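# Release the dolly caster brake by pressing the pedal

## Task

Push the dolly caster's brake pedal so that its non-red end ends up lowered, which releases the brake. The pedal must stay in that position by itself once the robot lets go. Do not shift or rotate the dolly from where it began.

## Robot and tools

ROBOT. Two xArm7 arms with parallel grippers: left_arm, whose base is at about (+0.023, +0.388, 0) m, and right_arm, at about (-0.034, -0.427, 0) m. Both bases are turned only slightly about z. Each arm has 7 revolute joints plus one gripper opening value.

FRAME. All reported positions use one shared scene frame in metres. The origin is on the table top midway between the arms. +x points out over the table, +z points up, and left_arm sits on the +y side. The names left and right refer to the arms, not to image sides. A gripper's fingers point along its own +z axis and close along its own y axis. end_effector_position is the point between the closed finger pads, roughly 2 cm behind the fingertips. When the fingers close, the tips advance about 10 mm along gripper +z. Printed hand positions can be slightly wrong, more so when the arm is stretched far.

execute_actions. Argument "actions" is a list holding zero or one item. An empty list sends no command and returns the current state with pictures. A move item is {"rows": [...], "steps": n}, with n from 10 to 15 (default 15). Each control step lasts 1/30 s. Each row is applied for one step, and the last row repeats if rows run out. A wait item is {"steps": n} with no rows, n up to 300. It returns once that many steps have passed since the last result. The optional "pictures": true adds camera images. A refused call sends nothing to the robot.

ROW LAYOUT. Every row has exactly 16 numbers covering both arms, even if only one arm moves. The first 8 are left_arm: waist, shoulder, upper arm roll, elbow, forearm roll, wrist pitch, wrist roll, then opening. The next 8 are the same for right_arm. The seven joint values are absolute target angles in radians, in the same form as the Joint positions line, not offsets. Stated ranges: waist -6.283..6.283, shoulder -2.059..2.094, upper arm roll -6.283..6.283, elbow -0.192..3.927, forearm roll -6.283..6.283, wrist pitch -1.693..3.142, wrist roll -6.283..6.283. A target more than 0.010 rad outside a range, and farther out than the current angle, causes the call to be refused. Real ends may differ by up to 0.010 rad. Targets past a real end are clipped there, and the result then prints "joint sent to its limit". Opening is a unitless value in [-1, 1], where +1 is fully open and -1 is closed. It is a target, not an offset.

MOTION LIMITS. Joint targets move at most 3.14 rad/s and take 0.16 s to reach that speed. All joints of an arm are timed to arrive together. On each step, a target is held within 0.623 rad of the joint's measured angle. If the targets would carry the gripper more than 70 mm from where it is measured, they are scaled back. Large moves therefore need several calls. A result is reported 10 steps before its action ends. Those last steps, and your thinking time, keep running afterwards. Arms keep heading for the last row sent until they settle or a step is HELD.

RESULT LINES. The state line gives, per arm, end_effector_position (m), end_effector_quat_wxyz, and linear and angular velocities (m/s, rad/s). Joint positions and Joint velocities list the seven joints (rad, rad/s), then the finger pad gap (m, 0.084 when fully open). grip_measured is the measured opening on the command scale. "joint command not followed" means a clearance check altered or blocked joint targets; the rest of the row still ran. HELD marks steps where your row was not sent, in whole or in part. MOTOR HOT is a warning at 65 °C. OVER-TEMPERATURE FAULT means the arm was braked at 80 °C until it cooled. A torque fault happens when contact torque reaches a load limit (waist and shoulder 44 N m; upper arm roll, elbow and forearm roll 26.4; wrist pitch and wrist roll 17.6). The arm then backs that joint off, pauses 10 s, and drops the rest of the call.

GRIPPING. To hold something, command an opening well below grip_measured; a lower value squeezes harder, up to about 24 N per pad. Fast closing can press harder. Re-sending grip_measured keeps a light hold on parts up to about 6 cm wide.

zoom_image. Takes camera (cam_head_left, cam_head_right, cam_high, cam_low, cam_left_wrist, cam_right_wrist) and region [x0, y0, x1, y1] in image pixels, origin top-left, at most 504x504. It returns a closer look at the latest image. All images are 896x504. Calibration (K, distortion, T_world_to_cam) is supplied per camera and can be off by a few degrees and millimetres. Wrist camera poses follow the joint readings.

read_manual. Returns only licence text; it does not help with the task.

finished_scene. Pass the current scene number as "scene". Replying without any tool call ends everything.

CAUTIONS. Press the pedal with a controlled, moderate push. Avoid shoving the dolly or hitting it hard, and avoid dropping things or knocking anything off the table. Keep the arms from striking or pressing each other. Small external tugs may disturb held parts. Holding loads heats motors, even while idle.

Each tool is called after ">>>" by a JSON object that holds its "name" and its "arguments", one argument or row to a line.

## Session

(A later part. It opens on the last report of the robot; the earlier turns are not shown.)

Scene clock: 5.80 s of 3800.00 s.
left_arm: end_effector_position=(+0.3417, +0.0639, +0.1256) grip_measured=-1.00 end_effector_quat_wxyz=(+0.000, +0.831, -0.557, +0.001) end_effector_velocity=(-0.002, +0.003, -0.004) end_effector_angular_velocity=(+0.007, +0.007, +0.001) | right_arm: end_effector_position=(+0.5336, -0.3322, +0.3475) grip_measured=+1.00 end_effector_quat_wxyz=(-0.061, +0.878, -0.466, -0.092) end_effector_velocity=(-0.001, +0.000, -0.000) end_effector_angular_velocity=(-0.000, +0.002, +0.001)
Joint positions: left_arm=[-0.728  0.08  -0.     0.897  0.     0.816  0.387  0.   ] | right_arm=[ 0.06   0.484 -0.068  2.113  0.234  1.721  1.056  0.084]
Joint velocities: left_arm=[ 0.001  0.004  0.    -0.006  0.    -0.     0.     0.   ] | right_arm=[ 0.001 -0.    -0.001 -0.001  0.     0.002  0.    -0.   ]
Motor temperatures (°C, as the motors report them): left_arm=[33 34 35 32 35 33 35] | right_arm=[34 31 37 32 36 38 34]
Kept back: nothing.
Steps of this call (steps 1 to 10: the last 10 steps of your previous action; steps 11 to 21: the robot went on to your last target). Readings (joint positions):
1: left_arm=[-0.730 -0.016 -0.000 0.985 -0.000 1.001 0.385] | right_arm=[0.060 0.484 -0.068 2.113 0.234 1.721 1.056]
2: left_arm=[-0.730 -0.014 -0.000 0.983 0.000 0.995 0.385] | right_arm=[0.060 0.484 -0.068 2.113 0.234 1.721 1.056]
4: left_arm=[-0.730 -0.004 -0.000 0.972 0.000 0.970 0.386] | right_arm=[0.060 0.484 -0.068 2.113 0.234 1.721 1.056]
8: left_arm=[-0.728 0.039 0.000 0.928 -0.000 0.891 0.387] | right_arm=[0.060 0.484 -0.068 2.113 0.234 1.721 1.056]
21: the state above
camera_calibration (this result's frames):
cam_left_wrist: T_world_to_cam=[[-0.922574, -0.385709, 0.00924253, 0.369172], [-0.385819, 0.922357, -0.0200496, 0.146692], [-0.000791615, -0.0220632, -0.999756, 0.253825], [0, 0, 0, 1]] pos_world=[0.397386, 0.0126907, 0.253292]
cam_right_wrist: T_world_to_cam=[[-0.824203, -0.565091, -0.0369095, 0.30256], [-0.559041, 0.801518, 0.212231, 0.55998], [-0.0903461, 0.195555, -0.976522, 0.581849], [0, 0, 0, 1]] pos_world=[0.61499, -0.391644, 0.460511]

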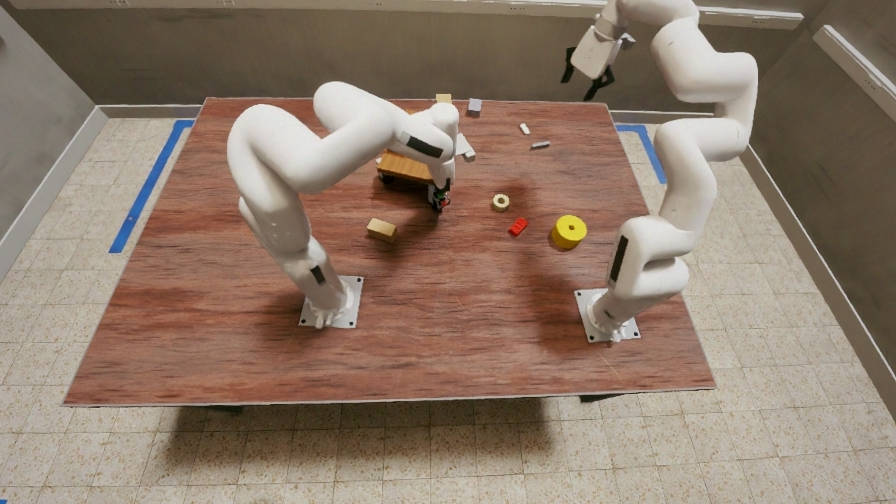

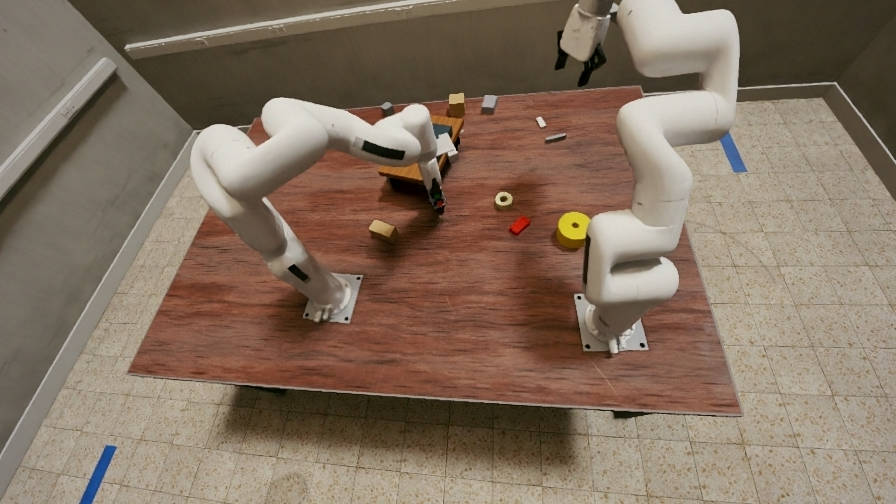

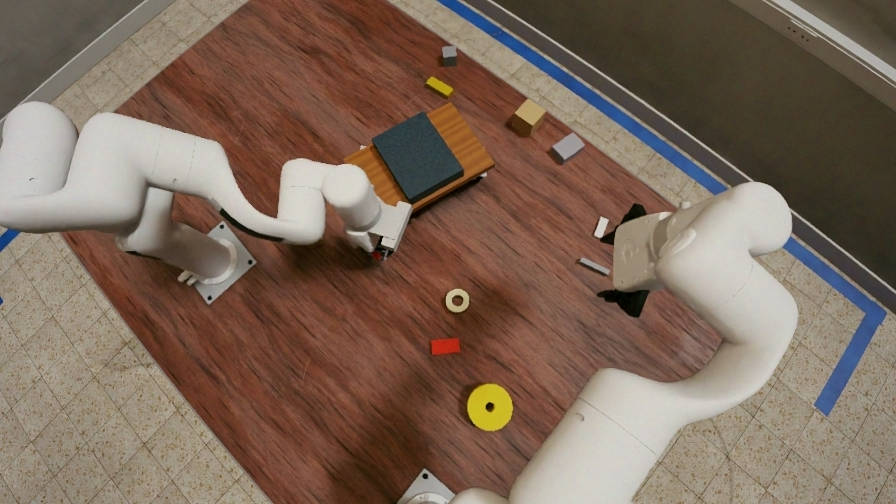

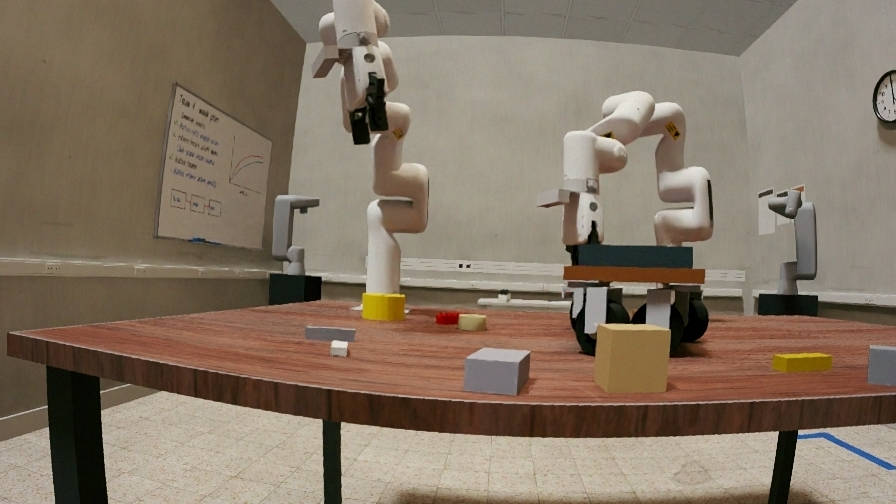

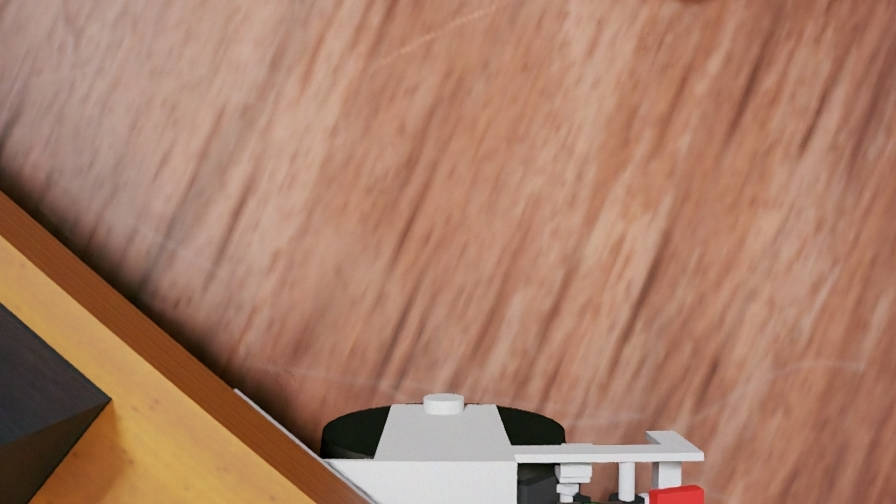

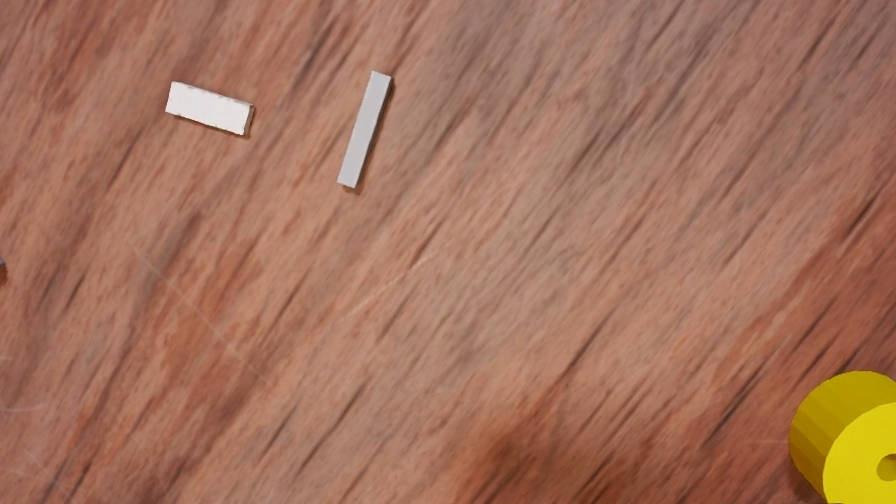

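>>> {"name": "execute_actions", "arguments": {
  "actions": [
    {"rows":[[-0.7283,0.0857,0,0.8927,0,0.807,0.387,-1,0.06,0.484,-0.068,2.113,0.234,1.721,1.056,1],[-0.7283,0.0912,0,0.8896,0,0.7984,0.387,-1,0.06,0.484,-0.068,2.113,0.234,1.721,1.056,1],[-0.7283,0.0949,0,0.8876,0,0.7927,0.387,-1,0.06,0.484,-0.068,2.113,0.234,1.721,1.056,1],[-0.7283,0.0986,0,0.8856,0,0.787,0.387,-1,0.06,0.484,-0.068,2.113,0.234,1.721,1.056,1],[-0.7283,0.1005,0,0.8846,0,0.7841,0.387,-1,0.06,0.484,-0.068,2.113,0.234,1.721,1.056,1],[-0.7283,0.1024,0,0.8836,0,0.7812,0.387,-1,0.06,0.484,-0.068,2.113,0.234,1.721,1.056,1],[-0.7283,0.1042,0,0.8826,0,0.7784,0.387,-1,0.06,0.484,-0.068,2.113,0.234,1.721,1.056,1],[-0.7283,0.1061,0,0.8816,0,0.7755,0.387,-1,0.06,0.484,-0.068,2.113,0.234,1.721,1.056,1],[-0.7283,0.108,0,0.8806,0,0.7726,0.387,-1,0.06,0.484,-0.068,2.113,0.234,1.721,1.056,1],[-0.7283,0.1099,0,0.8797,0,0.7698,0.387,-1,0.06,0.484,-0.068,2.113,0.234,1.721,1.056,1],[-0.7283,0.1118,0,0.8787,0,0.7669,0.387,-1,0.06,0.484,-0.068,2.113,0.234,1.721,1.056,1],[-0.7283,0.1137,0,0.8778,0,0.7641,0.387,-1,0.06,0.484,-0.068,2.113,0.234,1.721,1.056,1],[-0.7283,0.1147,0,0.8773,0,0.7626,0.387,-1,0.06,0.484,-0.068,2.113,0.234,1.721,1.056,1]],"steps":13}
  ]
}}

>>> {"name": "execute_actions", "arguments": {
  "actions": [
    {"steps":19}
  ],
  "pictures": true
}}

>>> {"name": "zoom_image", "arguments": {
  "camera": "cam_low",
  "region": [530, 220, 630, 320]
}}

Scene clock: 6.93 s of 3800.00 s.
left_arm: end_effector_position=(+0.3418, +0.0638, +0.1234) grip_measured=-1.00 end_effector_quat_wxyz=(+0.000, +0.831, -0.557, +0.001) end_effector_velocity=(+0.003, -0.003, -0.043) end_effector_angular_velocity=(-0.009, -0.008, -0.001) | right_arm: end_effector_position=(+0.5336, -0.3322, +0.3475) grip_measured=+1.00 end_effector_quat_wxyz=(-0.061, +0.878, -0.466, -0.092) end_effector_velocity=(-0.000, -0.000, -0.000) end_effector_angular_velocity=(+0.000, +0.000, -0.000)
Joint positions: left_arm=[-0.728  0.084 -0.     0.894  0.     0.809  0.387  0.   ] | right_arm=[ 0.06   0.484 -0.068  2.113  0.234  1.721  1.056  0.084]
Joint velocities: left_arm=[-0.     0.084 -0.    -0.041 -0.    -0.137  0.     0.   ] | right_arm=[-0.    -0.     0.    -0.001  0.    -0.    -0.    -0.   ]
Motor temperatures (°C, as the motors report them): left_arm=[33 34 35 32 35 33 35] | right_arm=[34 31 37 32 36 38 34]
Steps of this call (steps 1 to 15: the robot went on to your last target; steps 16 to 31: nothing new was sent; steps 32 to 34: the first 3 steps of this action). Readings (joint positions):
32: left_arm=[-0.728 0.080 -0.000 0.896 -0.000 0.815 0.387] | right_arm=[0.060 0.484 -0.068 2.113 0.234 1.721 1.056]
33: left_arm=[-0.728 0.081 -0.000 0.895 0.000 0.813 0.387] | right_arm=[0.060 0.484 -0.068 2.113 0.234 1.721 1.056]
34: the state above

Scene clock: 7.57 s of 3800.00 s.
left_arm: end_effector_position=(+0.3420, +0.0635, +0.1076) grip_measured=-1.00 end_effector_quat_wxyz=(+0.000, +0.831, -0.557, +0.001) end_effector_velocity=(-0.000, -0.000, -0.001) end_effector_angular_velocity=(-0.000, +0.000, +0.000) | right_arm: end_effector_position=(+0.5336, -0.3322, +0.3475) grip_measured=+1.00 end_effector_quat_wxyz=(-0.061, +0.878, -0.466, -0.092) end_effector_velocity=(+0.000, -0.001, +0.000) end_effector_angular_velocity=(-0.000, -0.002, -0.002)
Joint positions: left_arm=[-0.728  0.113 -0.     0.879 -0.     0.762  0.387  0.   ] | right_arm=[ 0.06   0.484 -0.068  2.113  0.234  1.721  1.056  0.084]
Joint velocities: left_arm=[-0.     0.001  0.    -0.001 -0.001 -0.002  0.     0.   ] | right_arm=[-0.001 -0.    -0.     0.    -0.    -0.001 -0.    -0.   ]
Motor temperatures (°C, as the motors report them): left_arm=[33 34 35 32 35 33 35] | right_arm=[34 31 37 32 36 38 34]
Kept back: nothing.
Steps of this call (steps 1 to 10: the last 10 steps of your previous action; steps 11 to 19: the robot went on to your last target). Readings (joint positions):
1: left_arm=[-0.728 0.087 -0.000 0.893 0.000 0.804 0.387] | right_arm=[0.060 0.484 -0.068 2.113 0.234 1.721 1.056]
2: left_arm=[-0.728 0.091 -0.000 0.890 0.000 0.799 0.387] | right_arm=[0.060 0.484 -0.068 2.113 0.234 1.721 1.056]
4: left_arm=[-0.728 0.097 0.000 0.886 0.000 0.790 0.387] | right_arm=[0.060 0.484 -0.068 2.113 0.234 1.721 1.056]
8: left_arm=[-0.728 0.103 -0.000 0.886 0.000 0.775 0.387] | right_arm=[0.060 0.484 -0.068 2.113 0.234 1.721 1.056]
19: the state above
camera_calibration (this result's frames):
cam_left_wrist: T_world_to_cam=[[-0.922627, -0.385594, 0.00872428, 0.369522], [-0.385693, 0.922377, -0.0214817, 0.146942], [0.000236137, -0.0231845, -0.999731, 0.235547], [0, 0, 0, 1]] pos_world=[0.39755, 0.0124102, 0.235416]
cam_right_wrist: T_world_to_cam=[[-0.824203, -0.565091, -0.0369091, 0.302559], [-0.559041, 0.801518, 0.212231, 0.55998], [-0.0903465, 0.195555, -0.976522, 0.581849], [0, 0, 0, 1]] pos_world=[0.61499, -0.391644, 0.460511]

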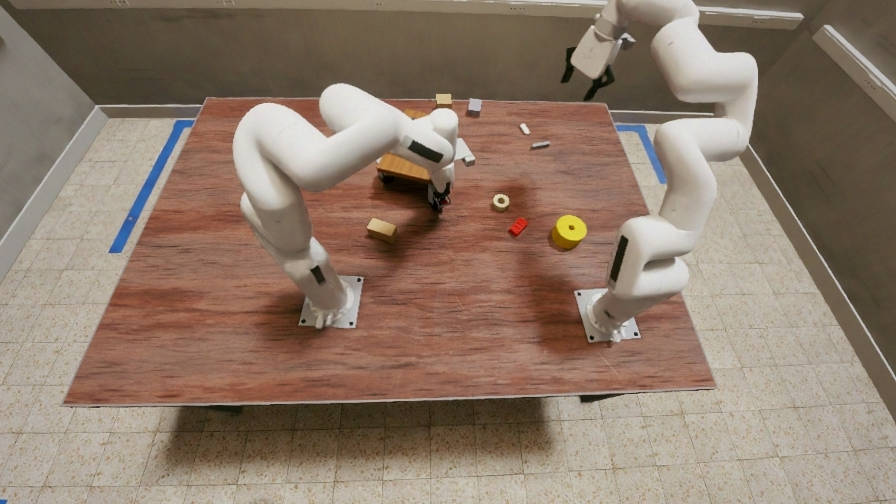

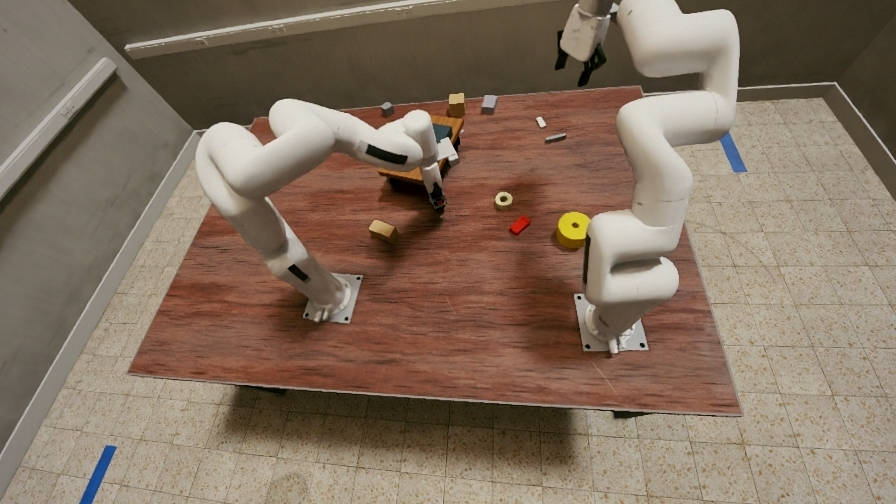

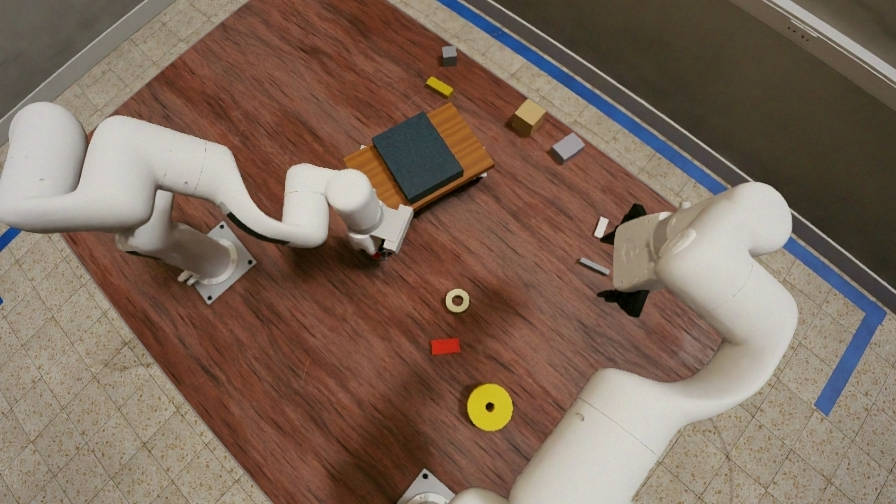

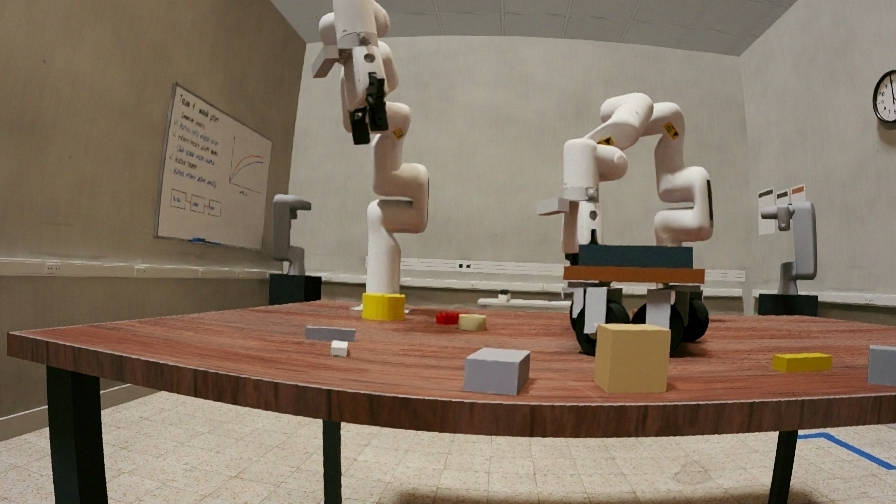

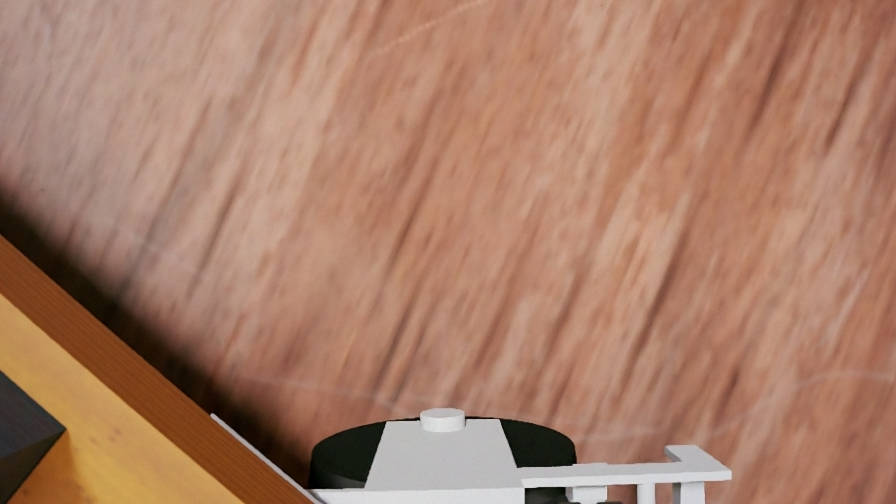

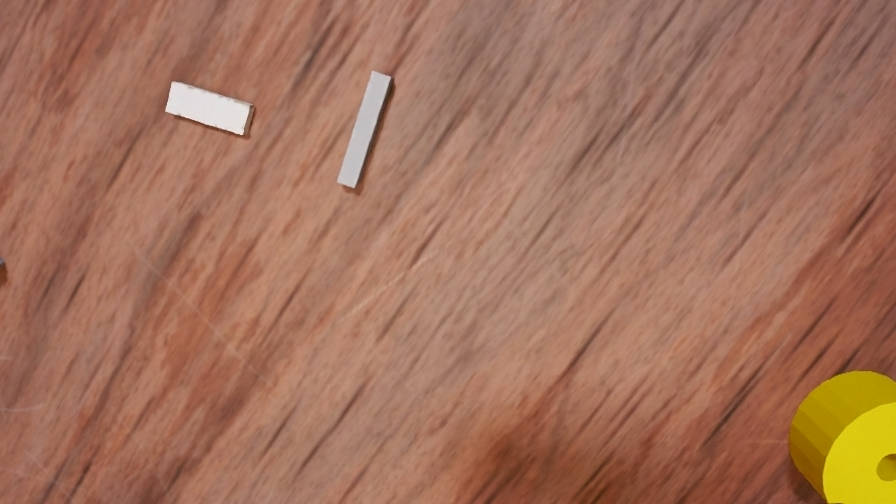

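Region (530, 220, 630, 320) of cam_low's 896x504 image, scaled by 5.040, with more detail than that image has.

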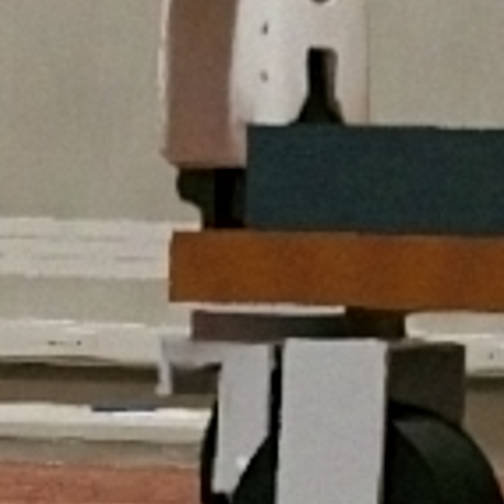

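>>> {"name": "execute_actions", "arguments": {
  "actions": [
    {"rows":[[-0.7283,0.1118,0,0.8797,0,0.7655,0.387,-1,0.06,0.484,-0.068,2.113,0.234,1.721,1.056,1],[-0.7283,0.1099,0,0.8807,0,0.768,0.387,-1,0.06,0.484,-0.068,2.113,0.234,1.721,1.056,1],[-0.7283,0.1061,0,0.8826,0,0.774,0.387,-1,0.06,0.484,-0.068,2.113,0.234,1.721,1.056,1],[-0.7283,0.1005,0,0.8856,0,0.783,0.387,-1,0.06,0.484,-0.068,2.113,0.234,1.721,1.056,1],[-0.7283,0.0912,0,0.8906,0,0.7974,0.387,-1,0.06,0.484,-0.068,2.113,0.234,1.721,1.056,1],[-0.7283,0.0803,0,0.8965,0,0.8155,0.387,-1,0.06,0.484,-0.068,2.113,0.234,1.721,1.056,1],[-0.7283,0.0675,0,0.9045,0,0.837,0.387,-1,0.06,0.484,-0.068,2.113,0.234,1.721,1.056,1],[-0.7283,0.055,0,0.9135,0,0.8585,0.387,-1,0.06,0.484,-0.068,2.113,0.234,1.721,1.056,1],[-0.7283,0.043,0,0.923,0,0.88,0.387,-1,0.06,0.484,-0.068,2.113,0.234,1.721,1.056,1],[-0.7283,0.0313,0,0.9328,0,0.9015,0.387,-1,0.06,0.484,-0.068,2.113,0.234,1.721,1.056,1],[-0.7287,0.019,0,0.9455,0,0.9265,0.387,-1,0.06,0.484,-0.068,2.113,0.234,1.721,1.056,1],[-0.729,0.007,0,0.9585,0,0.9515,0.386,-1,0.06,0.484,-0.068,2.113,0.234,1.721,1.056,1]],"steps":12}
  ]
}}

>>> {"name": "execute_actions", "arguments": {
  "actions": [
    {"steps":18}
  ],
  "pictures": true
}}

>>> {"name": "zoom_image", "arguments": {
  "camera": "cam_left_wrist",
  "region": [450, 380, 700, 504]
}}

Scene clock: 8.47 s of 3800.00 s.
left_arm: end_effector_position=(+0.3417, +0.0639, +0.1072) grip_measured=-1.00 end_effector_quat_wxyz=(+0.000, +0.831, -0.557, +0.001) end_effector_velocity=(-0.001, +0.004, +0.007) end_effector_angular_velocity=(+0.009, +0.007, +0.003) | right_arm: end_effector_position=(+0.5336, -0.3322, +0.3475) grip_measured=+1.00 end_effector_quat_wxyz=(-0.061, +0.878, -0.466, -0.092) end_effector_velocity=(+0.000, -0.000, -0.000) end_effector_angular_velocity=(+0.001, -0.000, -0.001)
Joint positions: left_arm=[-0.728  0.114 -0.     0.878  0.     0.763  0.387  0.   ] | right_arm=[ 0.06   0.484 -0.068  2.113  0.234  1.721  1.056  0.084]
Joint velocities: left_arm=[ 0.002 -0.016  0.003  0.005  0.001  0.031  0.     0.   ] | right_arm=[-0.001  0.     0.001 -0.     0.    -0.     0.     0.   ]
Motor temperatures (°C, as the motors report them): left_arm=[33 34 35 32 35 33 35] | right_arm=[34 31 37 33 36 38 34]
Steps of this call (steps 1 to 15: the robot went on to your last target; steps 16 to 25: nothing new was sent; steps 26 to 27: the first 2 steps of this action). Readings (joint positions):
26: left_arm=[-0.728 0.114 -0.000 0.878 -0.000 0.762 0.387] | right_arm=[0.060 0.484 -0.068 2.113 0.234 1.721 1.056]
27: the state above

Scene clock: 9.07 s of 3800.00 s.
left_arm: end_effector_position=(+0.3410, +0.0642, +0.1713) grip_measured=-1.00 end_effector_quat_wxyz=(-0.000, +0.831, -0.557, -0.001) end_effector_velocity=(-0.011, +0.011, -0.013) end_effector_angular_velocity=(+0.040, +0.041, +0.002) | right_arm: end_effector_position=(+0.5336, -0.3322, +0.3475) grip_measured=+1.00 end_effector_quat_wxyz=(-0.061, +0.878, -0.466, -0.092) end_effector_velocity=(-0.000, +0.000, +0.000) end_effector_angular_velocity=(+0.000, -0.000, +0.001)
Joint positions: left_arm=[-0.729  0.008  0.     0.957  0.     0.95   0.386  0.   ] | right_arm=[ 0.06   0.484 -0.068  2.113  0.234  1.721  1.056  0.084]
Joint velocities: left_arm=[-0.     0.007  0.001 -0.017 -0.002  0.033 -0.     0.   ] | right_arm=[ 0.001 -0.    -0.    -0.     0.    -0.     0.    -0.   ]
Motor temperatures (°C, as the motors report them): left_arm=[33 34 35 32 35 33 35] | right_arm=[34 31 37 33 36 38 34]
Kept back: nothing.
Steps of this call (steps 1 to 10: the last 10 steps of your previous action; steps 11 to 18: the robot went on to your last target). Readings (joint positions):
1: left_arm=[-0.728 0.113 0.000 0.878 0.000 0.765 0.387] | right_arm=[0.060 0.484 -0.068 2.113 0.234 1.721 1.056]
2: left_arm=[-0.728 0.112 0.000 0.879 0.000 0.767 0.387] | right_arm=[0.060 0.484 -0.068 2.113 0.234 1.721 1.056]
4: left_arm=[-0.728 0.107 0.001 0.879 0.000 0.780 0.387] | right_arm=[0.060 0.484 -0.068 2.113 0.234 1.721 1.056]
8: left_arm=[-0.728 0.074 0.000 0.898 0.000 0.836 0.387] | right_arm=[0.060 0.484 -0.068 2.113 0.234 1.721 1.056]
18: the state above
camera_calibration (this result's frames):
cam_left_wrist: T_world_to_cam=[[-0.922431, -0.386025, 0.0102581, 0.368017], [-0.386152, 0.922269, -0.0175005, 0.146758], [-0.00270508, -0.0201042, -0.999794, 0.300077], [0, 0, 0, 1]] pos_world=[0.396953, 0.0127462, 0.298809]
cam_right_wrist: T_world_to_cam=[[-0.824203, -0.565091, -0.0369093, 0.302559], [-0.559042, 0.801518, 0.212231, 0.55998], [-0.0903463, 0.195555, -0.976522, 0.581849], [0, 0, 0, 1]] pos_world=[0.61499, -0.391644, 0.460511]

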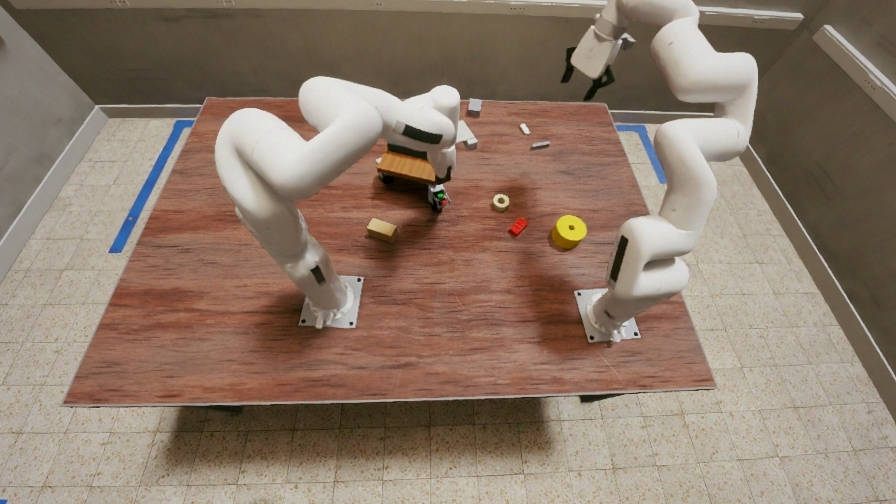

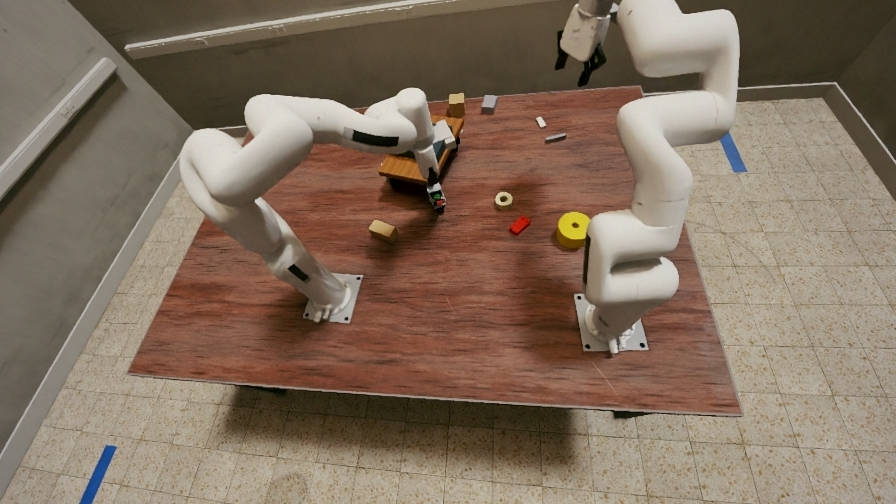

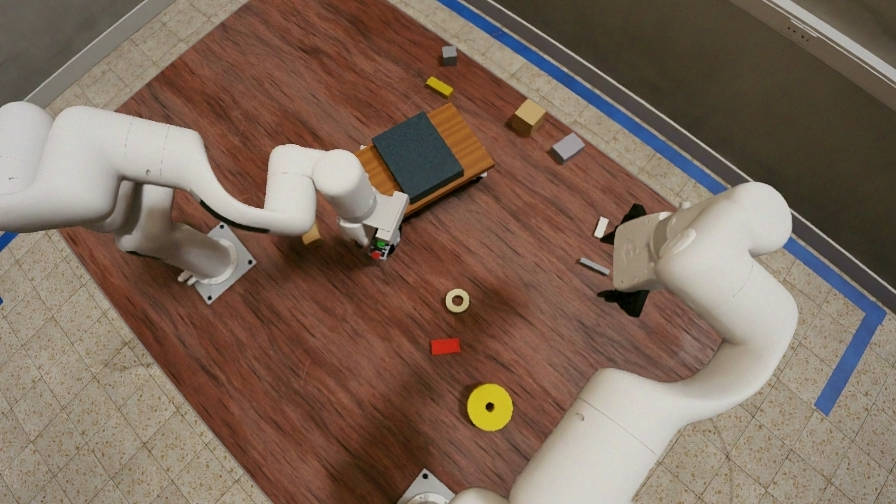

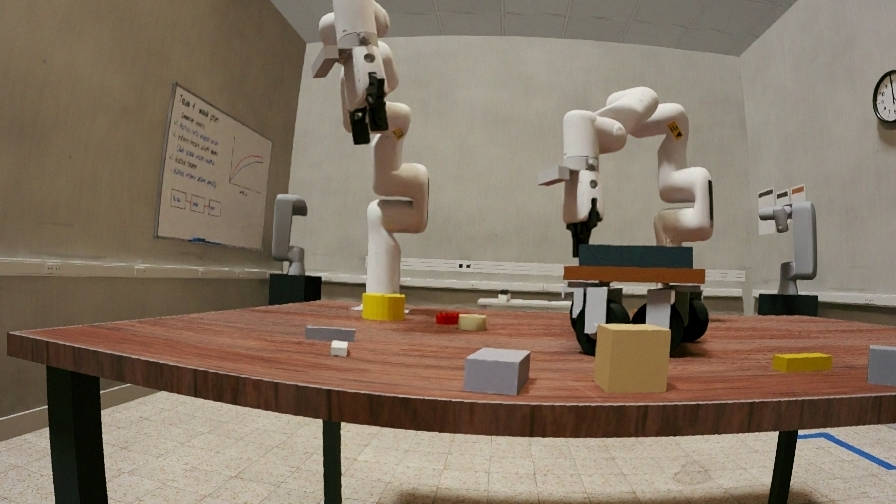

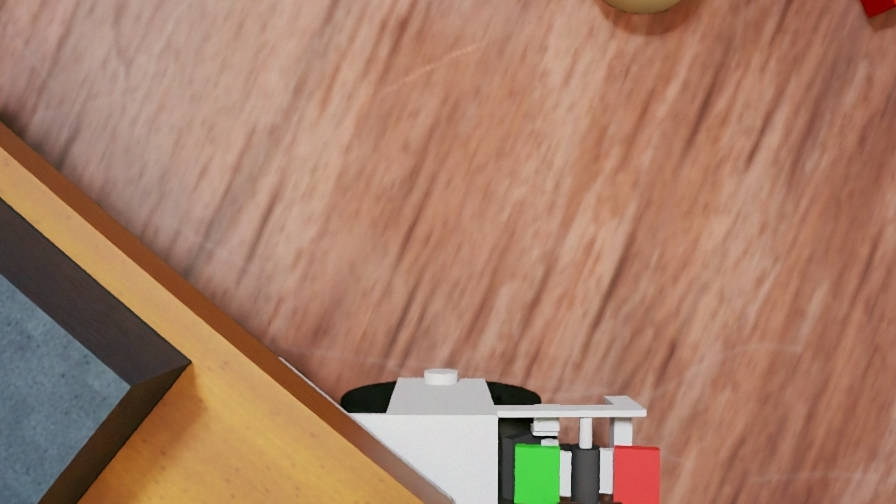

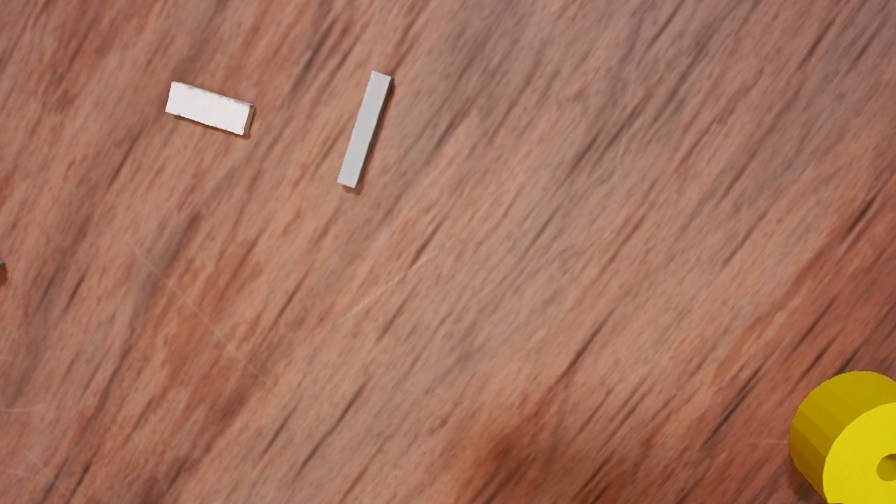

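Region (450, 380, 700, 504) of cam_left_wrist's 896x504 image, scaled by 2.016, with more detail than that image has; it fills the top 250 rows of this view, and the rest is white.

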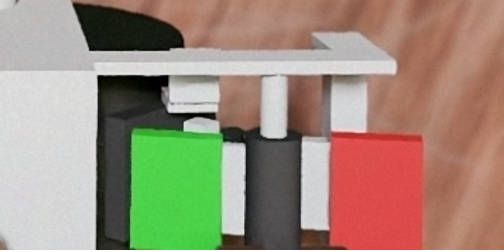

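The pedal has flipped: the green end is down, and it stopped at the same depth as in scene 1.

>>> {"name": "finished_scene", "arguments": {
  "scene": 2
}}

The scene is finished: the task was done.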